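# Hang headset from left gripper, right gripper holding cable

## Task

With the left arm, keep the headset (not its cable) steady by gripping its headband. The headset's lowest point must sit at least roughly a hand's length above the table top, and no part of it may extend past the table edge. The left gripper must be commanded fully closed with the headband pinched between its fingers. Those fingers may touch only the headband, and nothing may touch the headset except its own cable and, optionally, the right arm. The right gripper must hold the cable firmly, well inside its fingers rather than at the tips or edges, at a point lower than where the cable exits the ear cup. Along the stretch from the ear cup to that grip, the cable must stay well above the table and touch nothing except itself, the headset and the arms. If the right arm were removed, the headset must drop no more than a little. The cable's loose end must not be left dangling below the table top. If that end ever goes far below the table top or far beyond the table edge, whether held or not, the task fails. Declare completion only once all of this holds. Apart from the required hold, nothing that stays in place only because the robot keeps it there counts as done.

## Robot and tools

Robot: two 6-joint arms with parallel two-finger grippers, named left_arm and right_arm. Their bases sit in the scene frame at left_arm (+0.042, +0.241, 0) m and right_arm (-0.040, -0.367, 0) m, each yawed slightly. The scene frame has its origin on the table top between the arms. +z is up, +x points out over the table, and left_arm is on the +y side. The arm names do not tell you which side of an image an arm appears on.

Each gripper has its own frame. Its fingers point along the gripper's +z and close along its y axis. The reported end_effector_position is the point between the finger pads, just behind the fingertips. Joint ranges in rad: waist -2.618 to 3.054, shoulder 0 to 3.142, elbow 0 to 3.142, wrist pitch -1.571 to 1.571, wrist yaw -1.571 to 1.571, wrist roll -2.094 to 2.094.

execute_actions(actions): a list of actions. Each action is a list of up to 15 rows, and each row runs for one step of 1/30 s. If there are fewer than 15 rows, the last row repeats for the rest of the 15 steps, so one action lasts 0.5 s. Each row is one flat list of 14 numbers covering both arms, each number in [-1, 1]. The order is left dx, dy, dz, rx, ry, rz, opening, then the same seven for the right arm. Send all 14 even if only one arm should move. dx to rz are an offset in that gripper's own axes. They are measured from the gripper's pose at the start of the action, never from the previous row; for a call's first action, the start is the last reported pose. The scale is 1.0 = 0.6 m for translation and 1.0 = 180 degrees for rotation. rx, ry, rz form a single rotation vector. Opening is not an offset but an absolute setting: +1 is fully open (0.087 m) and -1 is closed. An empty list only returns the current state and images.

move(target, speed, blocking): target is one 14-number row laid out as above. It is an offset in each gripper's own axes from the pose shown in the latest result that shows one. Both grippers follow straight paths that finish together, taking 0.5 to 10 s; a path that needs longer stops short. speed is in m/s, from 0.002 to 0.5, default 0.25, and turning is capped at twice that value in rad/s. Openings are sent when the move starts. Paths do not avoid obstacles or the other arm. Grippers lag, can stray, and can overshoot speed near full reach. Faster contact and targets set deeper past a contact both push harder. With blocking=false the call returns after 0.5 s while motion continues; you must call wait or stop before sending new rows or moves. The result adds a move: line with the ending (done, off_target, moving, held, fault) and any limits that applied, plus each gripper's remaining distance to its target. held means a check blocked that arm's final step. limits=paced means the commanded pose was clipped. limits=held means some steps were blocked, and the arm may then speed up sharply.

wait(seconds): 0 to 10. Lets time pass with last commands held; it returns early if a running move finishes. stop(): brakes a running move, needing some distance to do so; the fingers keep moving. zoom_image(camera, region): gives a closer look at [x0, y0, x1, y1] pixels of a camera's latest image, at most 504x504. Cameras are cam_head_left, cam_head_right, cam_high, cam_low, cam_left_wrist and cam_right_wrist, all 504x504, with calibration provided. read_manual gives only licence texts. finished_scene(scene) ends the current scene irreversibly; call it with that scene's number once the goal is met and stable. Replying without a tool call also ends things.

Controller behaviour: each step, the commanded pose is clipped to 70 mm and 16 degrees from the measured pose, and position has priority over orientation. A far target can take several actions, and you must resend the remainder. Joint friction can leave the gripper up to about 31 mm off, so very small commands may do nothing. Elbows stop short of fully straight. For an arm that should hold still, send the offset back to its wanted pose first, then zeros; always send the opening it should keep.

Result lines: left_arm: ... | right_arm: ... give position in m and quat_wxyz in the scene frame. The printed position can be off, more so at long reach. Hand target lines show where the controller is driving each gripper. grip_measured is the finger opening on the command scale. Joint positions end with the opening in metres. A pose unreachable line means a clearance check altered or blocked that arm. FAULT and OVER-TEMPERATURE FAULT lines mean an arm has stopped. A MOTOR HOT warning appears at 75 °C. At 90 °C that arm pauses for 10 s, and at 100 °C it goes limp and drops what it holds.

Gripping: to hold something, command about 0.02 below grip_measured; a smaller gap gives a lighter grip. For the headband, the left opening must be -1. Finger force is about 20 N per pad, and fast closing squeezes harder.

Avoid: arms striking or pressing each other, knocking anything off the table, dropping the headset, and slamming or pushing hard. Keep the cable's free end above the table top and inside its edge at all times. Occasional brief tugs on held items or pushes on loose ones can happen.

Each tool is called after ">>>" as name(argument=value, ...), one argument or row to a line, values as JSON.

## Session

>>> execute_actions(
  actions=[],
)

Scene clock: 0.00 s.
left_arm: end_effector_position=(+0.0605, -0.0897, +0.3776) grip_measured=+0.980 end_effector_quat_wxyz=(+0.673, +0.473, +0.568, -0.040) | right_arm: end_effector_position=(+0.3345, -0.3533, +0.1635) grip_measured=+0.993 end_effector_quat_wxyz=(+0.068, -0.346, +0.933, -0.070)
Joint positions: left_arm=[-1.939  1.32   1.415 -0.439 -1.294  0.302  0.087] | right_arm=[ 0.004  1.963  1.941 -1.386  0.11  -0.572  0.087]
Joint velocities: left_arm=[-0.017  0.007  0.012  0.007  0.051 -0.022 -0.001] | right_arm=[-0.002  0.017 -0.027 -0.022 -0.022  0.022 -0.   ]
Hand target (left_arm): +0.061, -0.090, +0.378; +0.673, +0.473, +0.568, -0.040
Hand target (right_arm): +0.335, -0.353, +0.164; +0.068, -0.346, +0.933, -0.070

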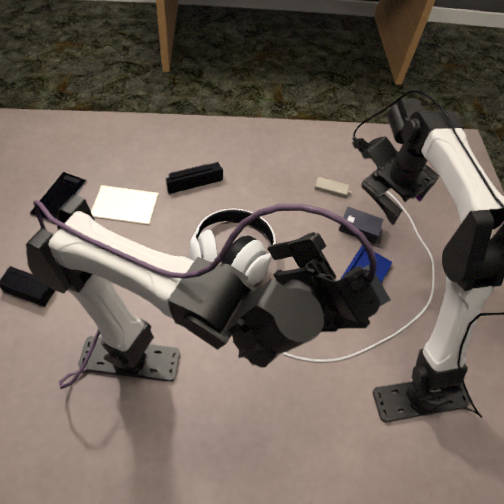

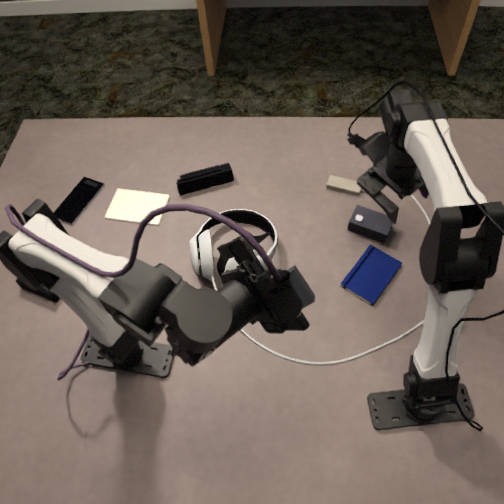

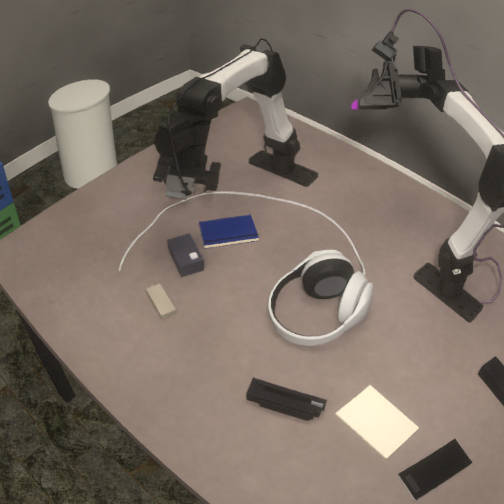

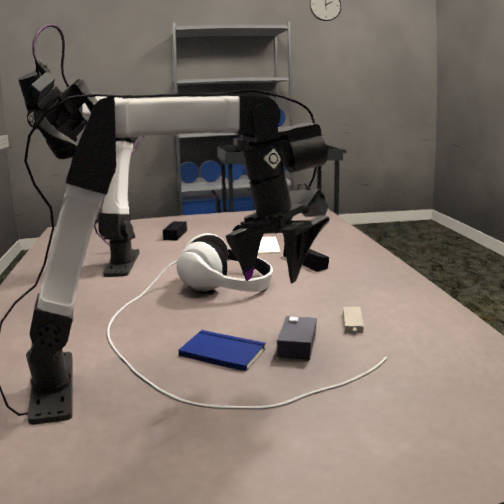

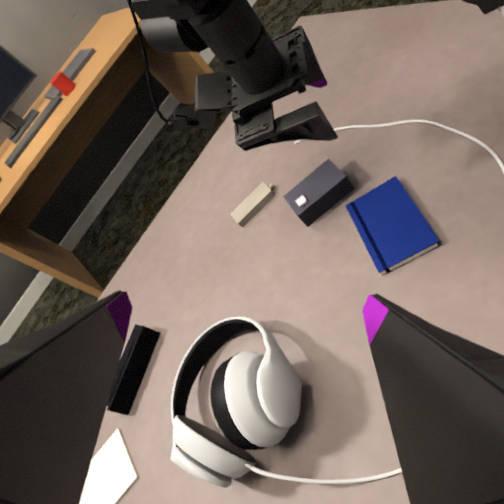

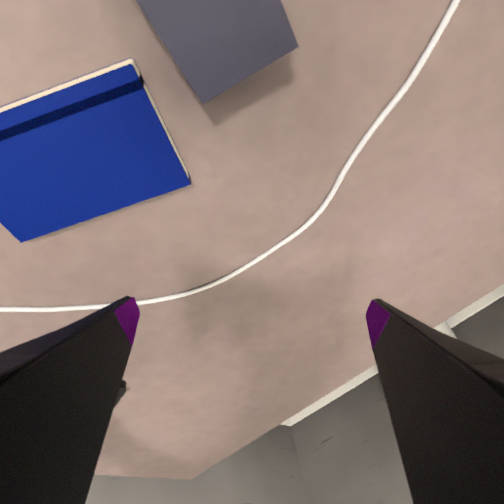

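>>> move(
  target=[0.591,0.2075,0.311,0.313,0.352,0.047,1,0,0,0,0,0,0,1],
)

Scene clock: 3.87 s.
left_arm: end_effector_position=(+0.3825, +0.0139, +0.1414) grip_measured=+0.980 end_effector_quat_wxyz=(+0.019, +0.713, +0.701, -0.007) | right_arm: end_effector_position=(+0.3345, -0.3533, +0.1635) grip_measured=+0.993 end_effector_quat_wxyz=(+0.068, -0.346, +0.933, -0.070)
Joint positions: left_arm=[-0.539  2.23   2.271 -1.576  0.018  0.926  0.087] | right_arm=[ 0.004  1.963  1.941 -1.386  0.11  -0.572  0.087]
Joint velocities: left_arm=[ 0.022  0.002  0.007 -0.007  0.051  0.081 -0.   ] | right_arm=[-0.002  0.017  0.002 -0.007  0.022 -0.007 -0.001]
Hand target (left_arm): +0.386, +0.016, +0.142; +0.018, +0.714, +0.700, -0.003
Hand target (right_arm): +0.335, -0.353, +0.164; +0.068, -0.346, +0.933, -0.070
Off the commanded pose (left_arm): 0.017 m, 2 deg.
Off the commanded pose (right_arm): 0.000 m, 0 deg.
joint sent to its limit (left arm) — the command would take joint 4 (wrist pitch) past its lower limit, so that joint was sent only as far as its limit.
move: off_target (left_arm)
camera_calibration (this result's frames):
cam_left_wrist: T_world_to_cam=[[-0.999922, 0.00479785, -0.0115475, 0.388077], [-0.00542175, 0.665798, 0.746112, -0.097443], [0.011268, 0.746117, -0.66572, 0.220825], [0, 0, 0, 1]] pos_world=[0.38503, -0.101745, 0.224192]

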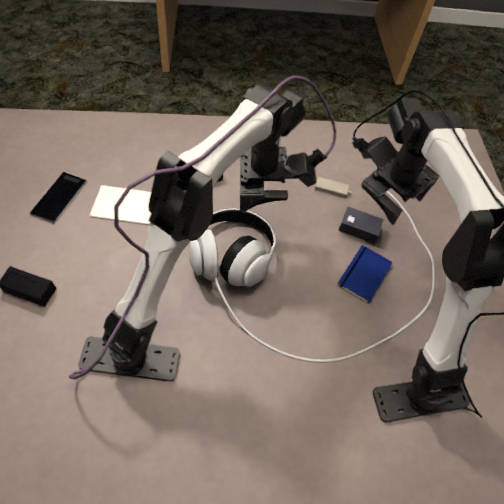

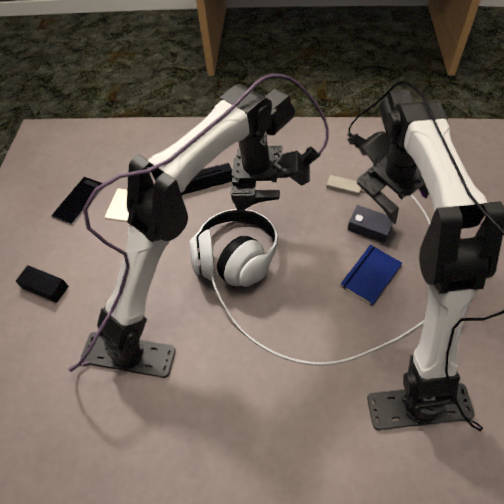

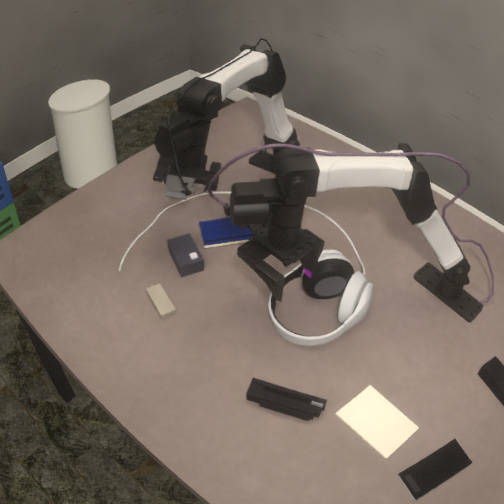

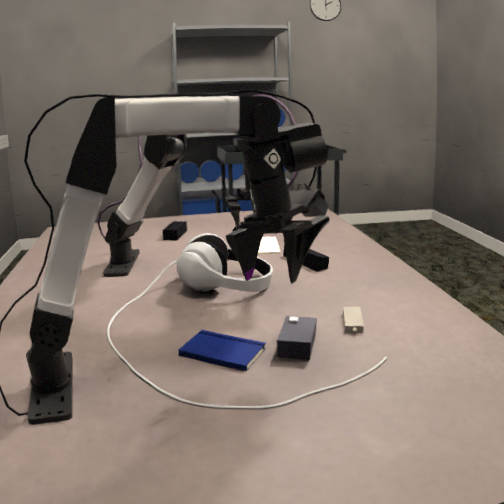

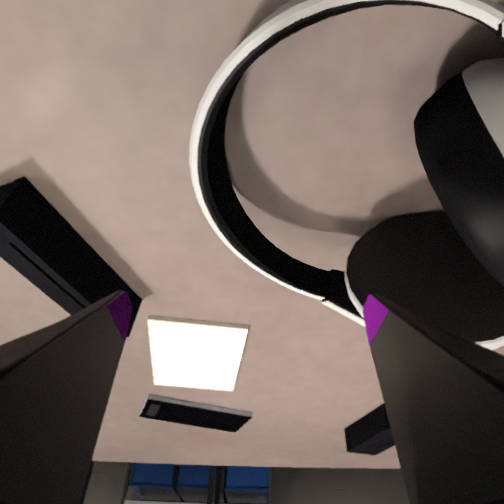

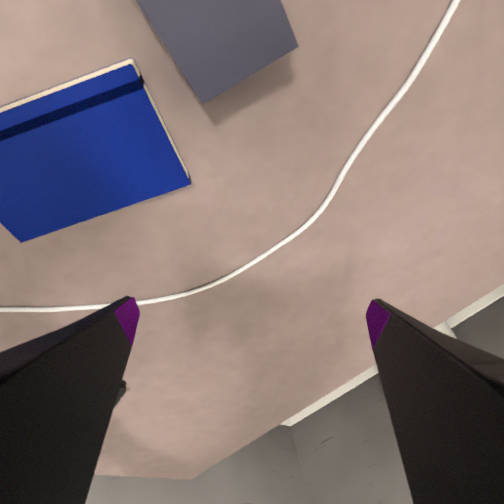

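>>> move(
  target=[0,0.055,0.185,0,0,0,1,0,0,0,0,0,0,1],
  speed=0.12,
)

>>> move(
  target=[0,0,0,0,0,0,-1,0,0,0,0,0,0,1],
)

Scene clock: 5.50 s.
left_arm: end_effector_position=(+0.4177, +0.0014, +0.0424) grip_measured=+0.980 end_effector_quat_wxyz=(+0.029, +0.715, +0.699, -0.004) | right_arm: end_effector_position=(+0.3345, -0.3533, +0.1635) grip_measured=+0.993 end_effector_quat_wxyz=(+0.068, -0.346, +0.933, -0.070)
Joint positions: left_arm=[-0.514  2.333  2.049 -1.231  0.018  0.955  0.087] | right_arm=[ 0.004  1.963  1.941 -1.386  0.11  -0.572  0.087]
Joint velocities: left_arm=[-0.002 -0.007  0.002  0.007  0.022 -0.051 -0.   ] | right_arm=[ 0.012 -0.002 -0.012 -0.037 -0.051  0.051 -0.   ]
Hand target (left_arm): +0.418, +0.007, +0.032; +0.019, +0.713, +0.701, -0.007
Hand target (right_arm): +0.335, -0.353, +0.164; +0.068, -0.346, +0.933, -0.070
Off the commanded pose (left_arm): 0.014 m, 1 deg.
Off the commanded pose (right_arm): 0.000 m, 0 deg.
move: off_target (left_arm)
camera_calibration (this result's frames):
cam_left_wrist: T_world_to_cam=[[-0.999542, 0.00910144, -0.0288757, 0.422664], [-0.0152005, 0.67397, 0.738602, -0.0107339], [0.0261837, 0.738703, -0.673523, 0.157913], [0, 0, 0, 1]] pos_world=[0.418173, -0.113264, 0.126491]

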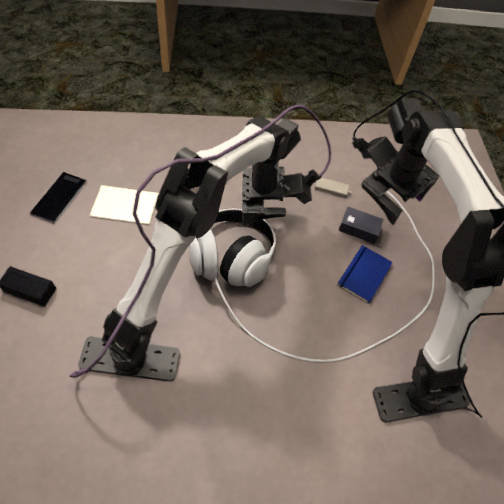

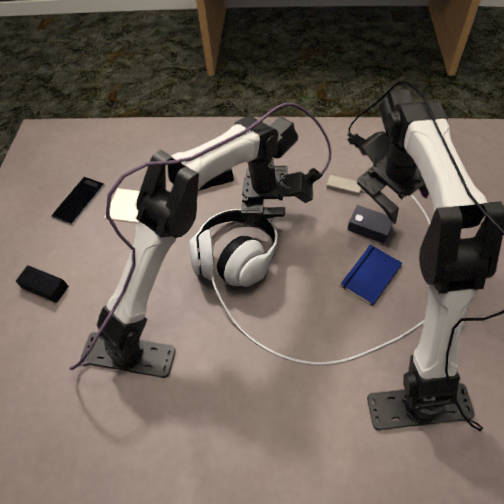

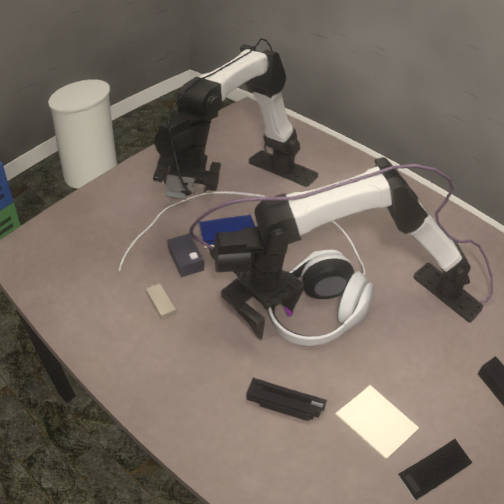

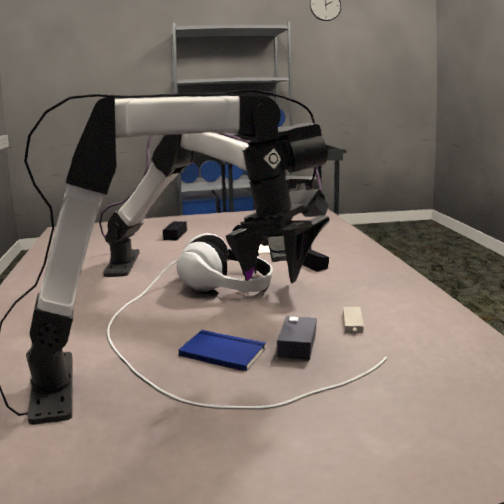

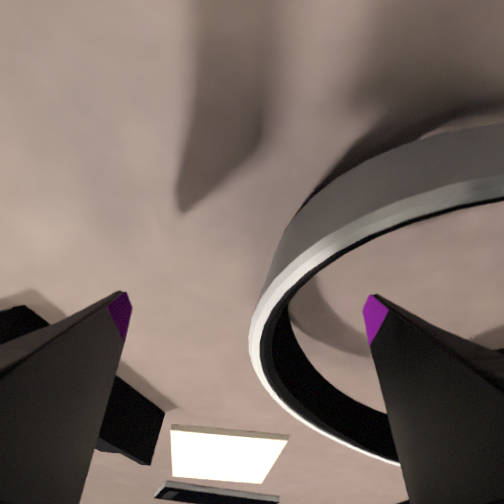

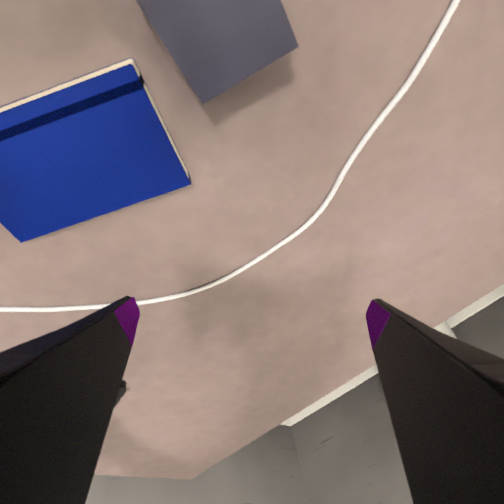

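Scene clock: 6.00 s.
left_arm: end_effector_position=(+0.4162, +0.0034, +0.0426) grip_measured=-0.786 end_effector_quat_wxyz=(+0.024, +0.717, +0.696, -0.004) | right_arm: end_effector_position=(+0.3345, -0.3533, +0.1635) grip_measured=+0.993 end_effector_quat_wxyz=(+0.068, -0.346, +0.933, -0.070)
Joint positions: left_arm=[-0.514  2.333  2.049 -1.241  0.015  0.962  0.009] | right_arm=[ 0.004  1.963  1.941 -1.386  0.11  -0.572  0.087]
Joint velocities: left_arm=[-0.017 -0.002  0.012 -0.022 -0.007 -0.007 -0.   ] | right_arm=[-0.017 -0.007 -0.002  0.037 -0.051  0.007 -0.   ]
Hand target (left_arm): +0.418, +0.001, +0.042; +0.029, +0.715, +0.699, -0.004
Hand target (right_arm): +0.335, -0.353, +0.164; +0.068, -0.346, +0.933, -0.070
Off the commanded pose (left_arm): 0.002 m, 1 deg.
Off the commanded pose (right_arm): 0.000 m, 0 deg.
move: done
camera_calibration (this result's frames):
cam_left_wrist: T_world_to_cam=[[-0.999616, 0.0160272, -0.0226023, 0.420918], [-0.00613274, 0.66752, 0.744566, -0.0162496], [0.0270208, 0.744419, -0.667166, 0.156009], [0, 0, 0, 1]] pos_world=[0.416442, -0.112036, 0.125697]

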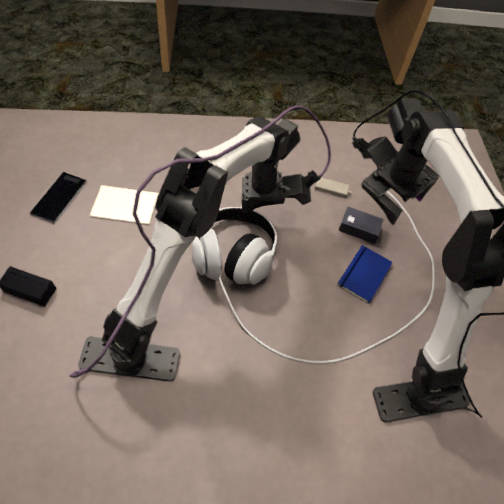

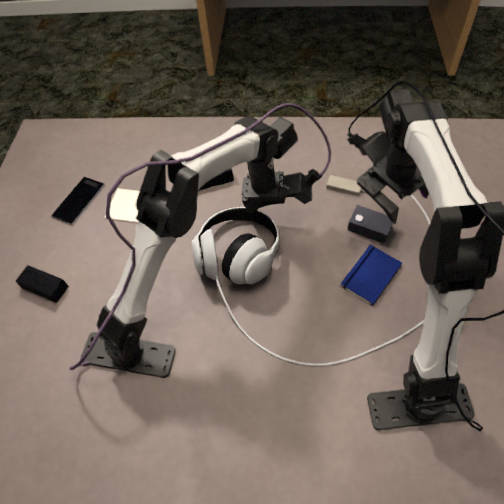

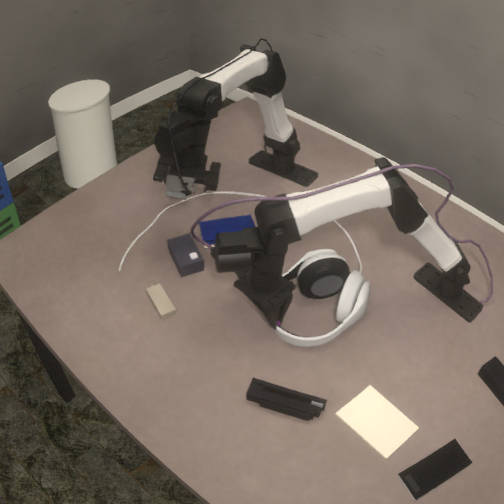

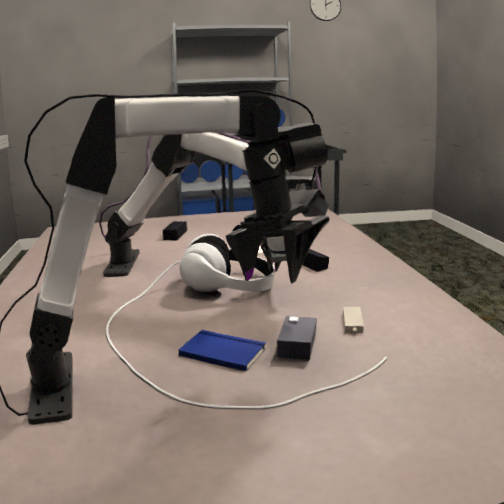

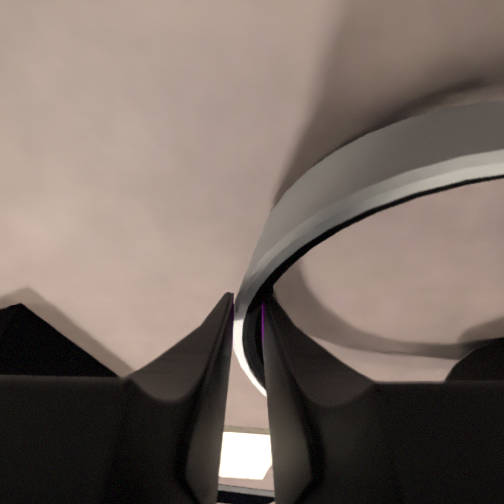

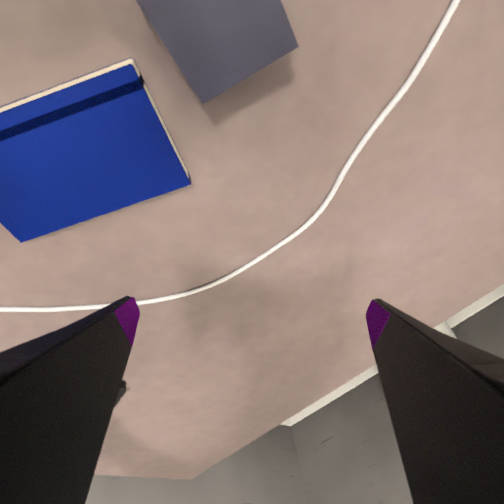

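>>> move(
  target=[0,-0.05,-0.7,-0.5,0,0,-1,0,0,0,0,0,0,1],
  speed=0.15,
)

Scene clock: 11.90 s.
left_arm: end_effector_position=(+0.3781, +0.0265, +0.4563) grip_measured=-1.000 end_effector_quat_wxyz=(+0.518, +0.486, +0.503, +0.493) | right_arm: end_effector_position=(+0.3345, -0.3533, +0.1635) grip_measured=+0.993 end_effector_quat_wxyz=(+0.068, -0.346, +0.933, -0.070)
Joint positions: left_arm=[-0.887  1.443  1.508 -0.025 -1.003  1.563  0.   ] | right_arm=[ 0.004  1.963  1.941 -1.386  0.11  -0.572  0.087]
Joint velocities: left_arm=[-0.012 -0.012 -0.012  0.051  0.037  0.051  0.   ] | right_arm=[-0.017 -0.017 -0.002  0.051 -0.022  0.007  0.001]
Hand target (left_arm): +0.373, +0.028, +0.456; +0.520, +0.486, +0.501, +0.493
Hand target (right_arm): +0.335, -0.353, +0.164; +0.068, -0.346, +0.933, -0.070
Off the commanded pose (left_arm): 0.009 m, 1 deg.
Off the commanded pose (right_arm): 0.000 m, 0 deg.
move: done
camera_calibration (this result's frames):
cam_left_wrist: T_world_to_cam=[[0.015582, -0.0551567, -0.998356, 0.45513], [-0.764392, 0.643003, -0.0474547, 0.308803], [0.644563, 0.763875, -0.032142, -0.107951], [0, 0, 0, 1]] pos_world=[0.298536, -0.0909971, 0.465566]

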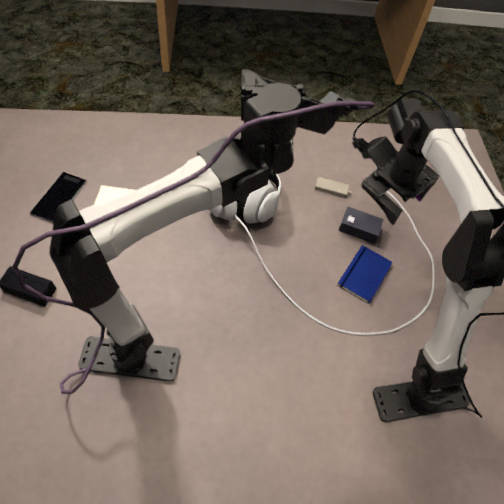

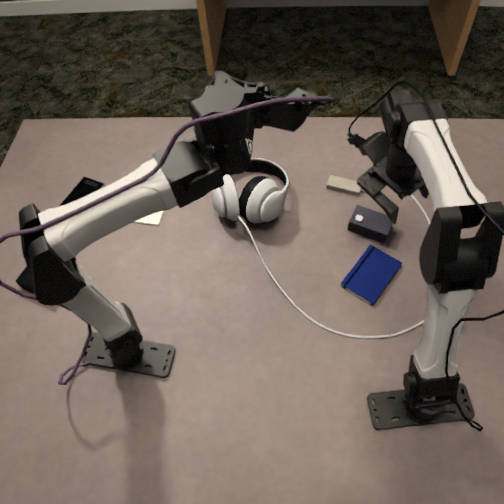

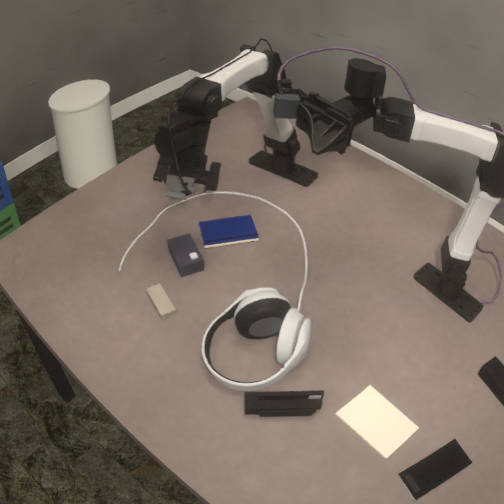

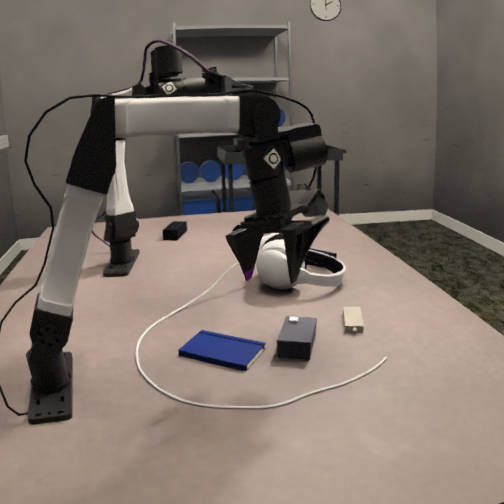

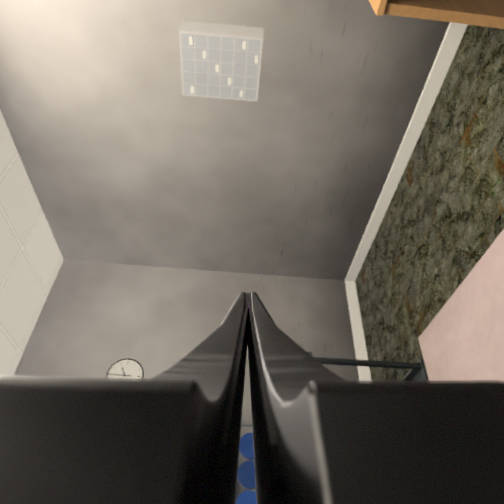

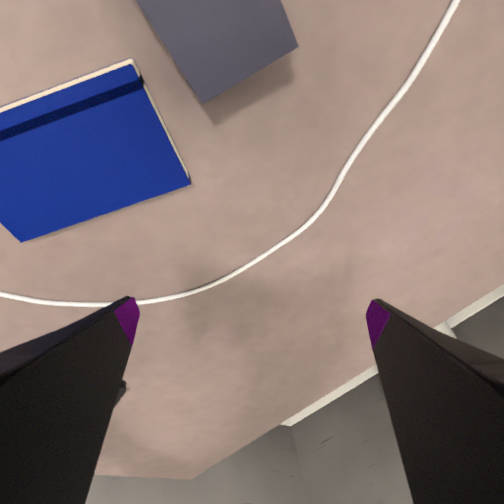

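>>> move(
  target=[-0.095,-0.543,0.32,0.5,0,0,1,0,0,0,0,0,0,1],
)

Scene clock: 15.90 s.
left_arm: end_effector_position=(+0.5703, -0.0546, +0.1406) grip_measured=+0.980 end_effector_quat_wxyz=(+0.289, +0.712, +0.634, +0.085) | right_arm: end_effector_position=(+0.3345, -0.3533, +0.1635) grip_measured=+0.993 end_effector_quat_wxyz=(+0.068, -0.346, +0.933, -0.070)
Joint positions: left_arm=[-0.452  2.621  2.834 -1.172 -0.01   1.115  0.087] | right_arm=[ 0.004  1.963  1.941 -1.386  0.11  -0.572  0.087]
Joint velocities: left_arm=[-0.002  0.007 -0.012  0.007  0.081  0.022  0.001] | right_arm=[-0.007 -0.007 -0.002 -0.051 -0.051  0.037  0.   ]
Hand target (left_arm): +0.577, -0.053, +0.143; +0.299, +0.709, +0.634, +0.084
Hand target (right_arm): +0.335, -0.353, +0.164; +0.068, -0.346, +0.933, -0.070
Off the commanded pose (left_arm): 0.011 m, 33 deg; orientation clipped at the last step of the last action.
Off the commanded pose (right_arm): 0.000 m, 0 deg.
elbow stopped short (left arm): the move would have taken joint 3 (elbow) straighter than the controller allows; a more bent joint 3 avoids this.
move: off_target (left_arm); limits=paced
camera_calibration (this result's frames):
cam_left_wrist: T_world_to_cam=[[-0.85948, 0.0187936, -0.510824, 0.567038], [-0.26204, 0.841831, 0.471864, 0.144244], [0.438895, 0.539414, -0.718612, 0.0215002], [0, 0, 0, 1]] pos_world=[0.515719, -0.143683, 0.237043]

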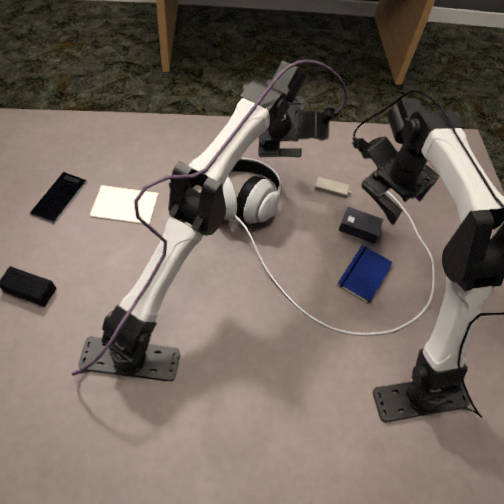

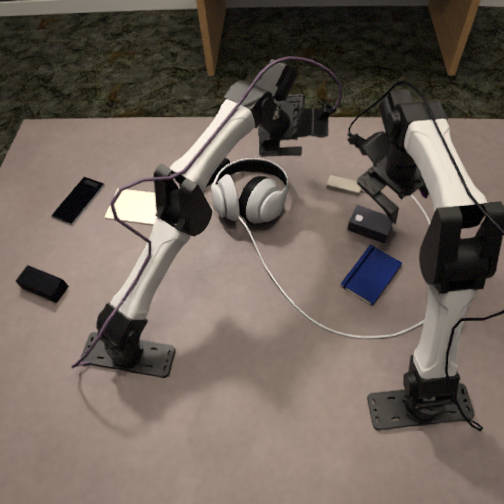

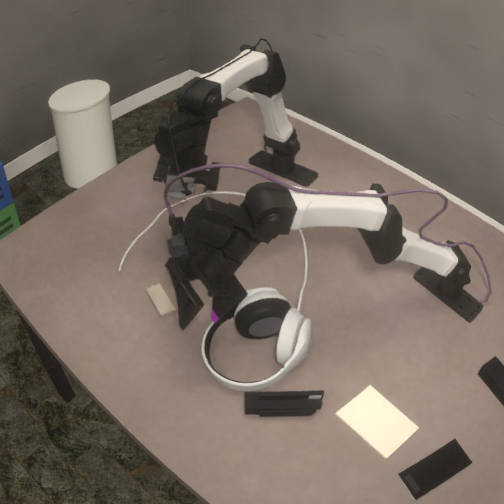

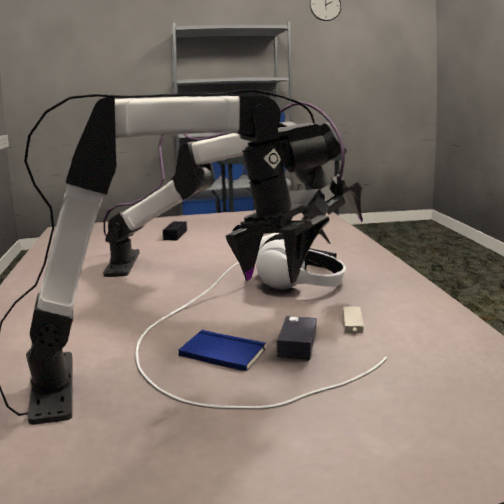

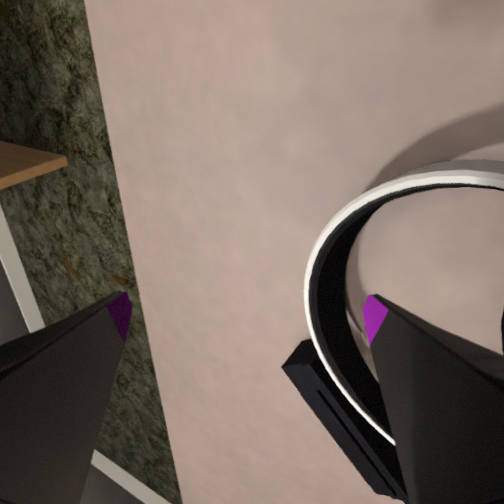

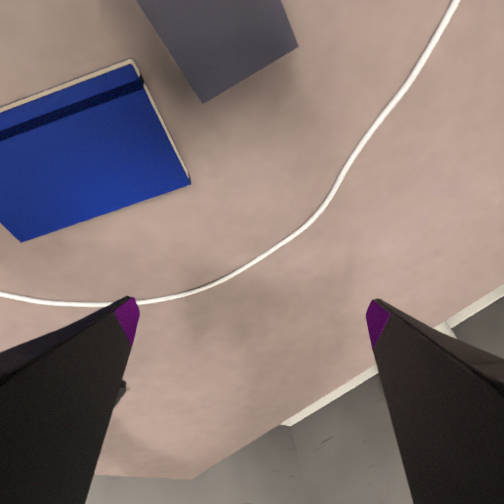

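>>> move(
  target=[0.125,-0.079,0.126,0,0,0,1,0,0,0,0,0,0,1],
  speed=0.12,
)

Scene clock: 17.60 s.
left_arm: end_effector_position=(+0.5820, -0.0104, +0.0376) grip_measured=+0.980 end_effector_quat_wxyz=(+0.290, +0.711, +0.635, +0.086) | right_arm: end_effector_position=(+0.3345, -0.3533, +0.1635) grip_measured=+0.993 end_effector_quat_wxyz=(+0.068, -0.346, +0.933, -0.070)
Joint positions: left_arm=[-0.367  2.396  1.994 -0.554  0.037  1.183  0.087] | right_arm=[ 0.004  1.963  1.941 -1.386  0.11  -0.572  0.087]
Joint velocities: left_arm=[ 0.007  0.012 -0.007  0.022  0.081 -0.007 -0.002] | right_arm=[-0.007  0.002  0.007  0.095  0.051  0.051  0.   ]
Hand target (left_arm): +0.581, -0.007, +0.034; +0.289, +0.712, +0.634, +0.083
Hand target (right_arm): +0.335, -0.353, +0.164; +0.068, -0.346, +0.933, -0.070
Off the commanded pose (left_arm): 0.006 m, 0 deg.
Off the commanded pose (right_arm): 0.000 m, 0 deg.
move: done
camera_calibration (this result's frames):
cam_left_wrist: T_world_to_cam=[[-0.857926, 0.0156501, -0.513535, 0.522728], [-0.266107, 0.841481, 0.47021, 0.16118], [0.439488, 0.540061, -0.717764, -0.081816], [0, 0, 0, 1]] pos_world=[0.52731, -0.0996247, 0.133926]

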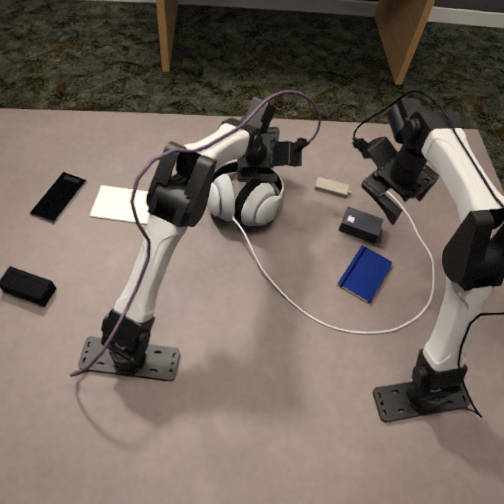

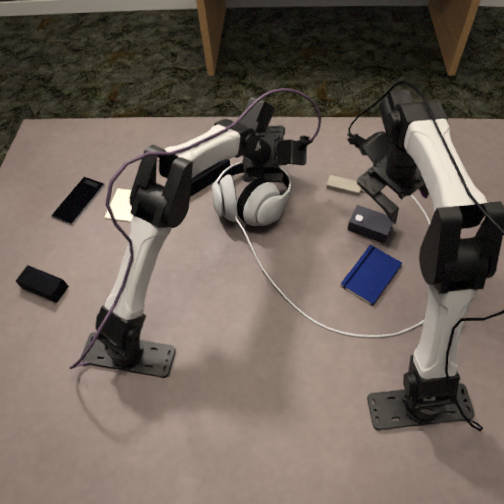

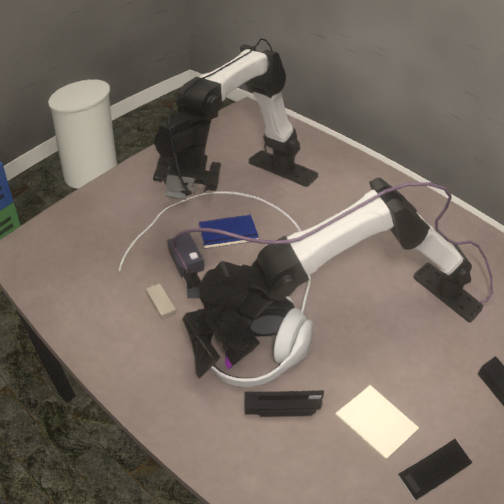

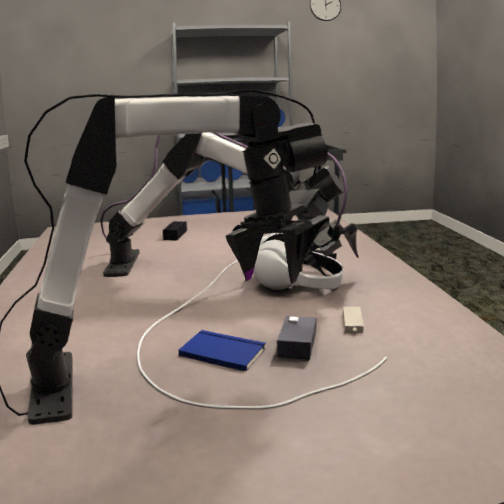

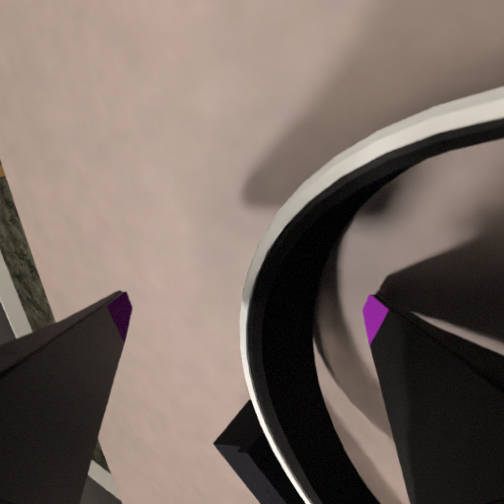

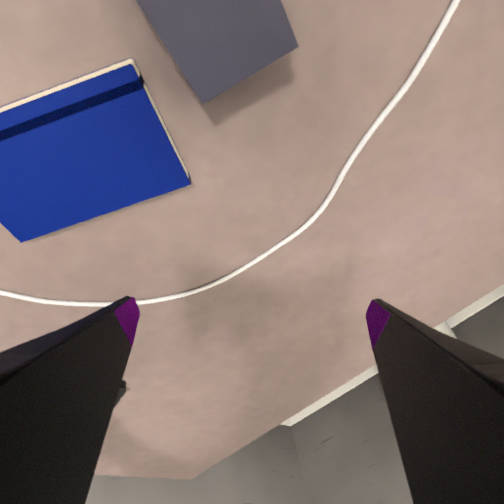

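>>> move(
  target=[0.009,-0.029,0.03,0.171,0.093,-0.036,1,0,0,0,0,0,0,1],
  speed=0.12,
)

Scene clock: 20.60 s.
left_arm: end_effector_position=(+0.5814, -0.0051, +0.0263) grip_measured=+0.980 end_effector_quat_wxyz=(+0.182, +0.711, +0.676, +0.063) | right_arm: end_effector_position=(+0.3345, -0.3533, +0.1635) grip_measured=+0.993 end_effector_quat_wxyz=(+0.068, -0.346, +0.933, -0.070)
Joint positions: left_arm=[-0.37   2.813  2.834 -1.204 -0.006  1.129  0.087] | right_arm=[ 0.004  1.963  1.941 -1.386  0.11  -0.572  0.087]
Joint velocities: left_arm=[ 0.002 -0.017 -0.012 -0.051  0.022  0.022  0.   ] | right_arm=[-0.022  0.007  0.002  0.066 -0.007  0.007  0.   ]
Hand target (left_arm): +0.577, -0.011, +0.014; +0.173, +0.714, +0.676, +0.059
Hand target (right_arm): +0.335, -0.353, +0.164; +0.068, -0.346, +0.933, -0.070
Off the commanded pose (left_arm): 0.015 m, 22 deg; orientation clipped at the last step of the last action.
Off the commanded pose (right_arm): 0.000 m, 0 deg.
elbow stopped short (left arm): the move would have taken joint 3 (elbow) straighter than the controller allows; a more bent joint 3 avoids this.
move: off_target (left_arm); limits=paced
camera_calibration (this result's frames):
cam_left_wrist: T_world_to_cam=[[-0.941533, 0.00820156, -0.336821, 0.560326], [-0.212172, 0.762143, 0.611654, 0.126402], [0.261722, 0.647357, -0.715843, 0.0112995], [0, 0, 0, 1]] pos_world=[0.551427, -0.108247, 0.119504]

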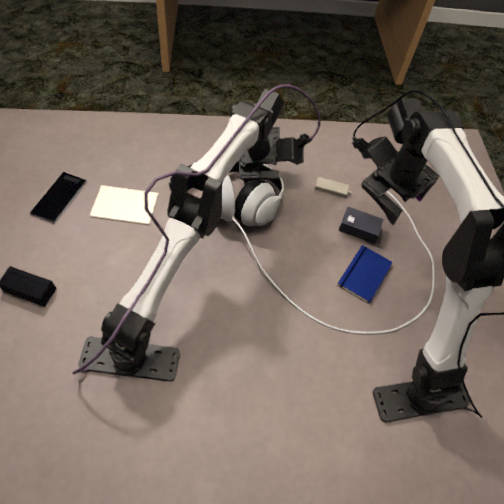

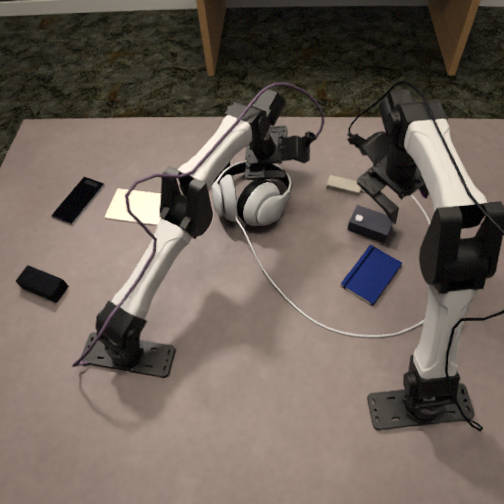

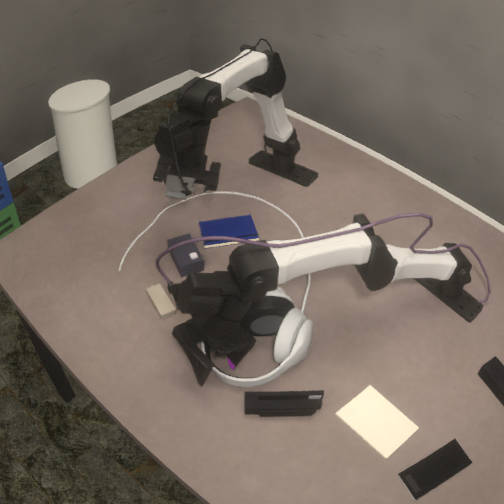

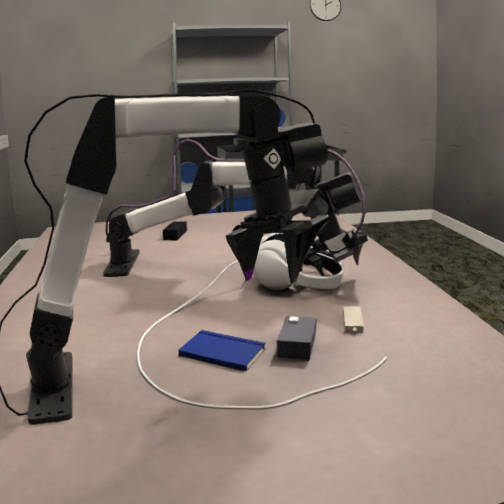

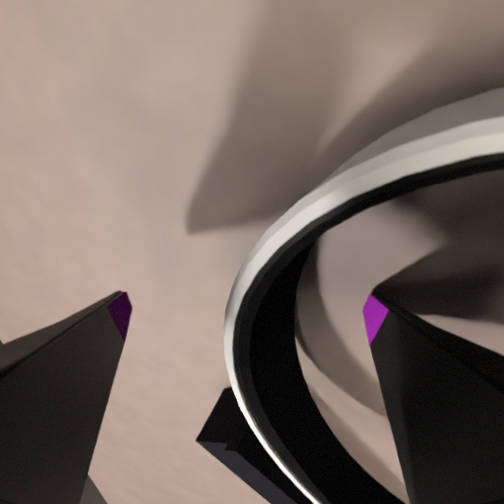

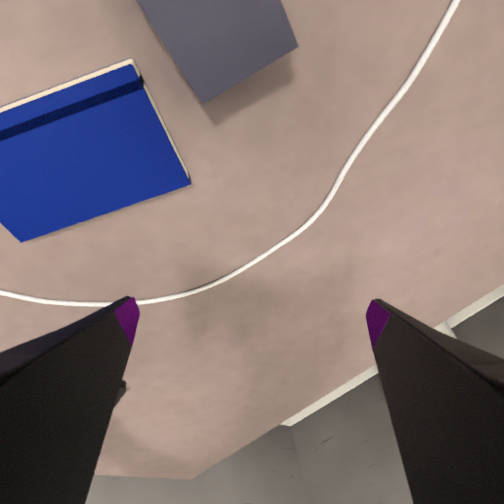

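>>> move(
  target=[-0.016,-0.241,-0.065,0.111,0.054,-0.016,-0.5,0,0,0,0,0,0,1],
  speed=0.08,
)

Scene clock: 23.53 s.
left_arm: end_effector_position=(+0.4514, -0.0058, +0.0153) grip_measured=-0.500 end_effector_quat_wxyz=(+0.026, +0.709, +0.705, +0.017) | right_arm: end_effector_position=(+0.3345, -0.3533, +0.1635) grip_measured=+0.993 end_effector_quat_wxyz=(+0.068, -0.346, +0.933, -0.070)
Joint positions: left_arm=[-0.5    2.515  2.261 -1.259 -0.025  0.955  0.022] | right_arm=[ 0.004  1.963  1.941 -1.386  0.11  -0.572  0.087]
Joint velocities: left_arm=[ 0.007 -0.017  0.007  0.022 -0.081  0.007  0.   ] | right_arm=[-0.012  0.002 -0.022 -0.007 -0.022  0.081  0.   ]
Hand target (left_arm): +0.433, -0.004, +0.014; +0.000, +0.709, +0.705, +0.003
Hand target (right_arm): +0.335, -0.353, +0.164; +0.068, -0.346, +0.933, -0.070
Off the commanded pose (left_arm): 0.020 m, 4 deg.
Off the commanded pose (right_arm): 0.000 m, 0 deg.
move: off_target (left_arm)
camera_calibration (this result's frames):
cam_left_wrist: T_world_to_cam=[[-0.998464, -0.00714366, -0.0549492, 0.455535], [-0.0464528, 0.648536, 0.759765, 0.0282907], [0.0302091, 0.76115, -0.647872, 0.14204], [0, 0, 0, 1]] pos_world=[0.451858, -0.123207, 0.0955605]

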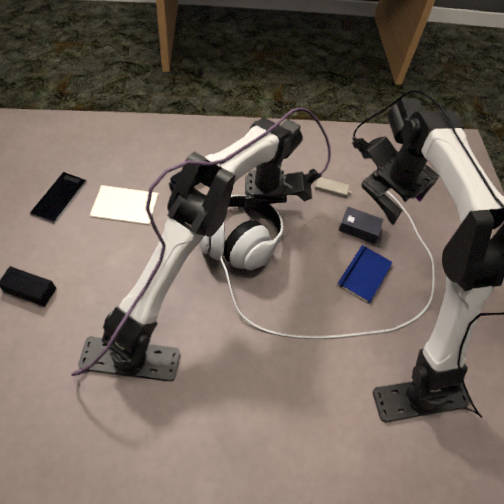

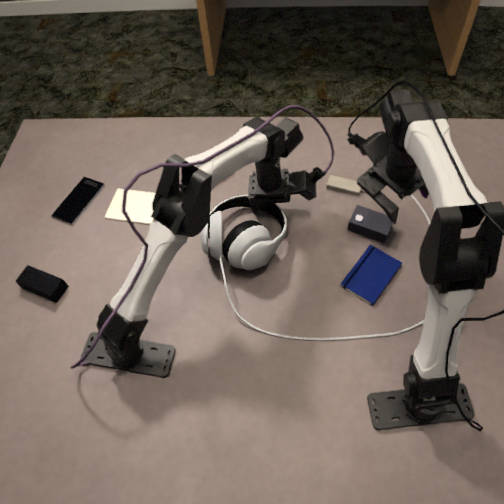

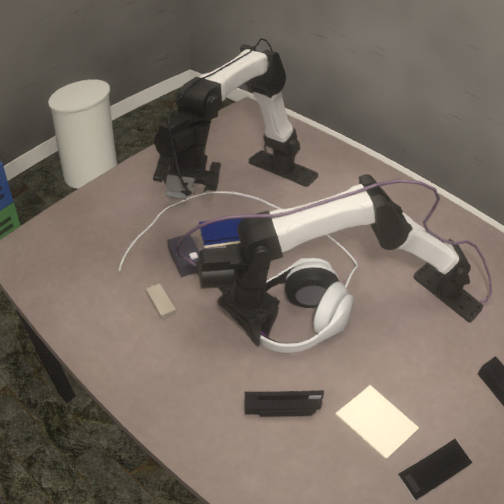

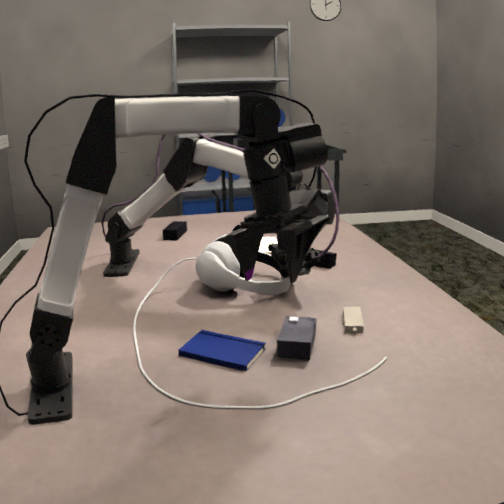

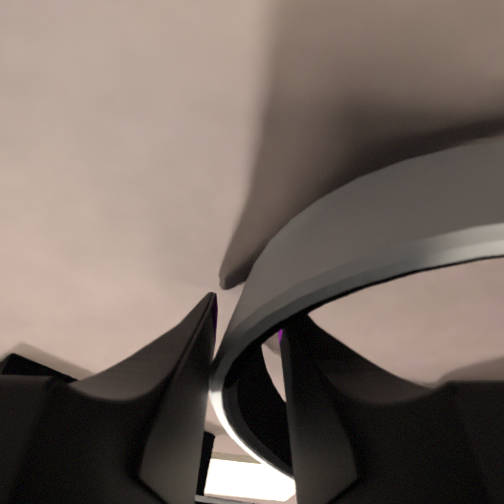

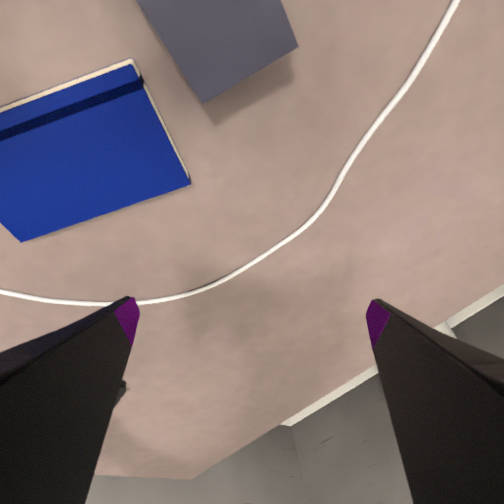

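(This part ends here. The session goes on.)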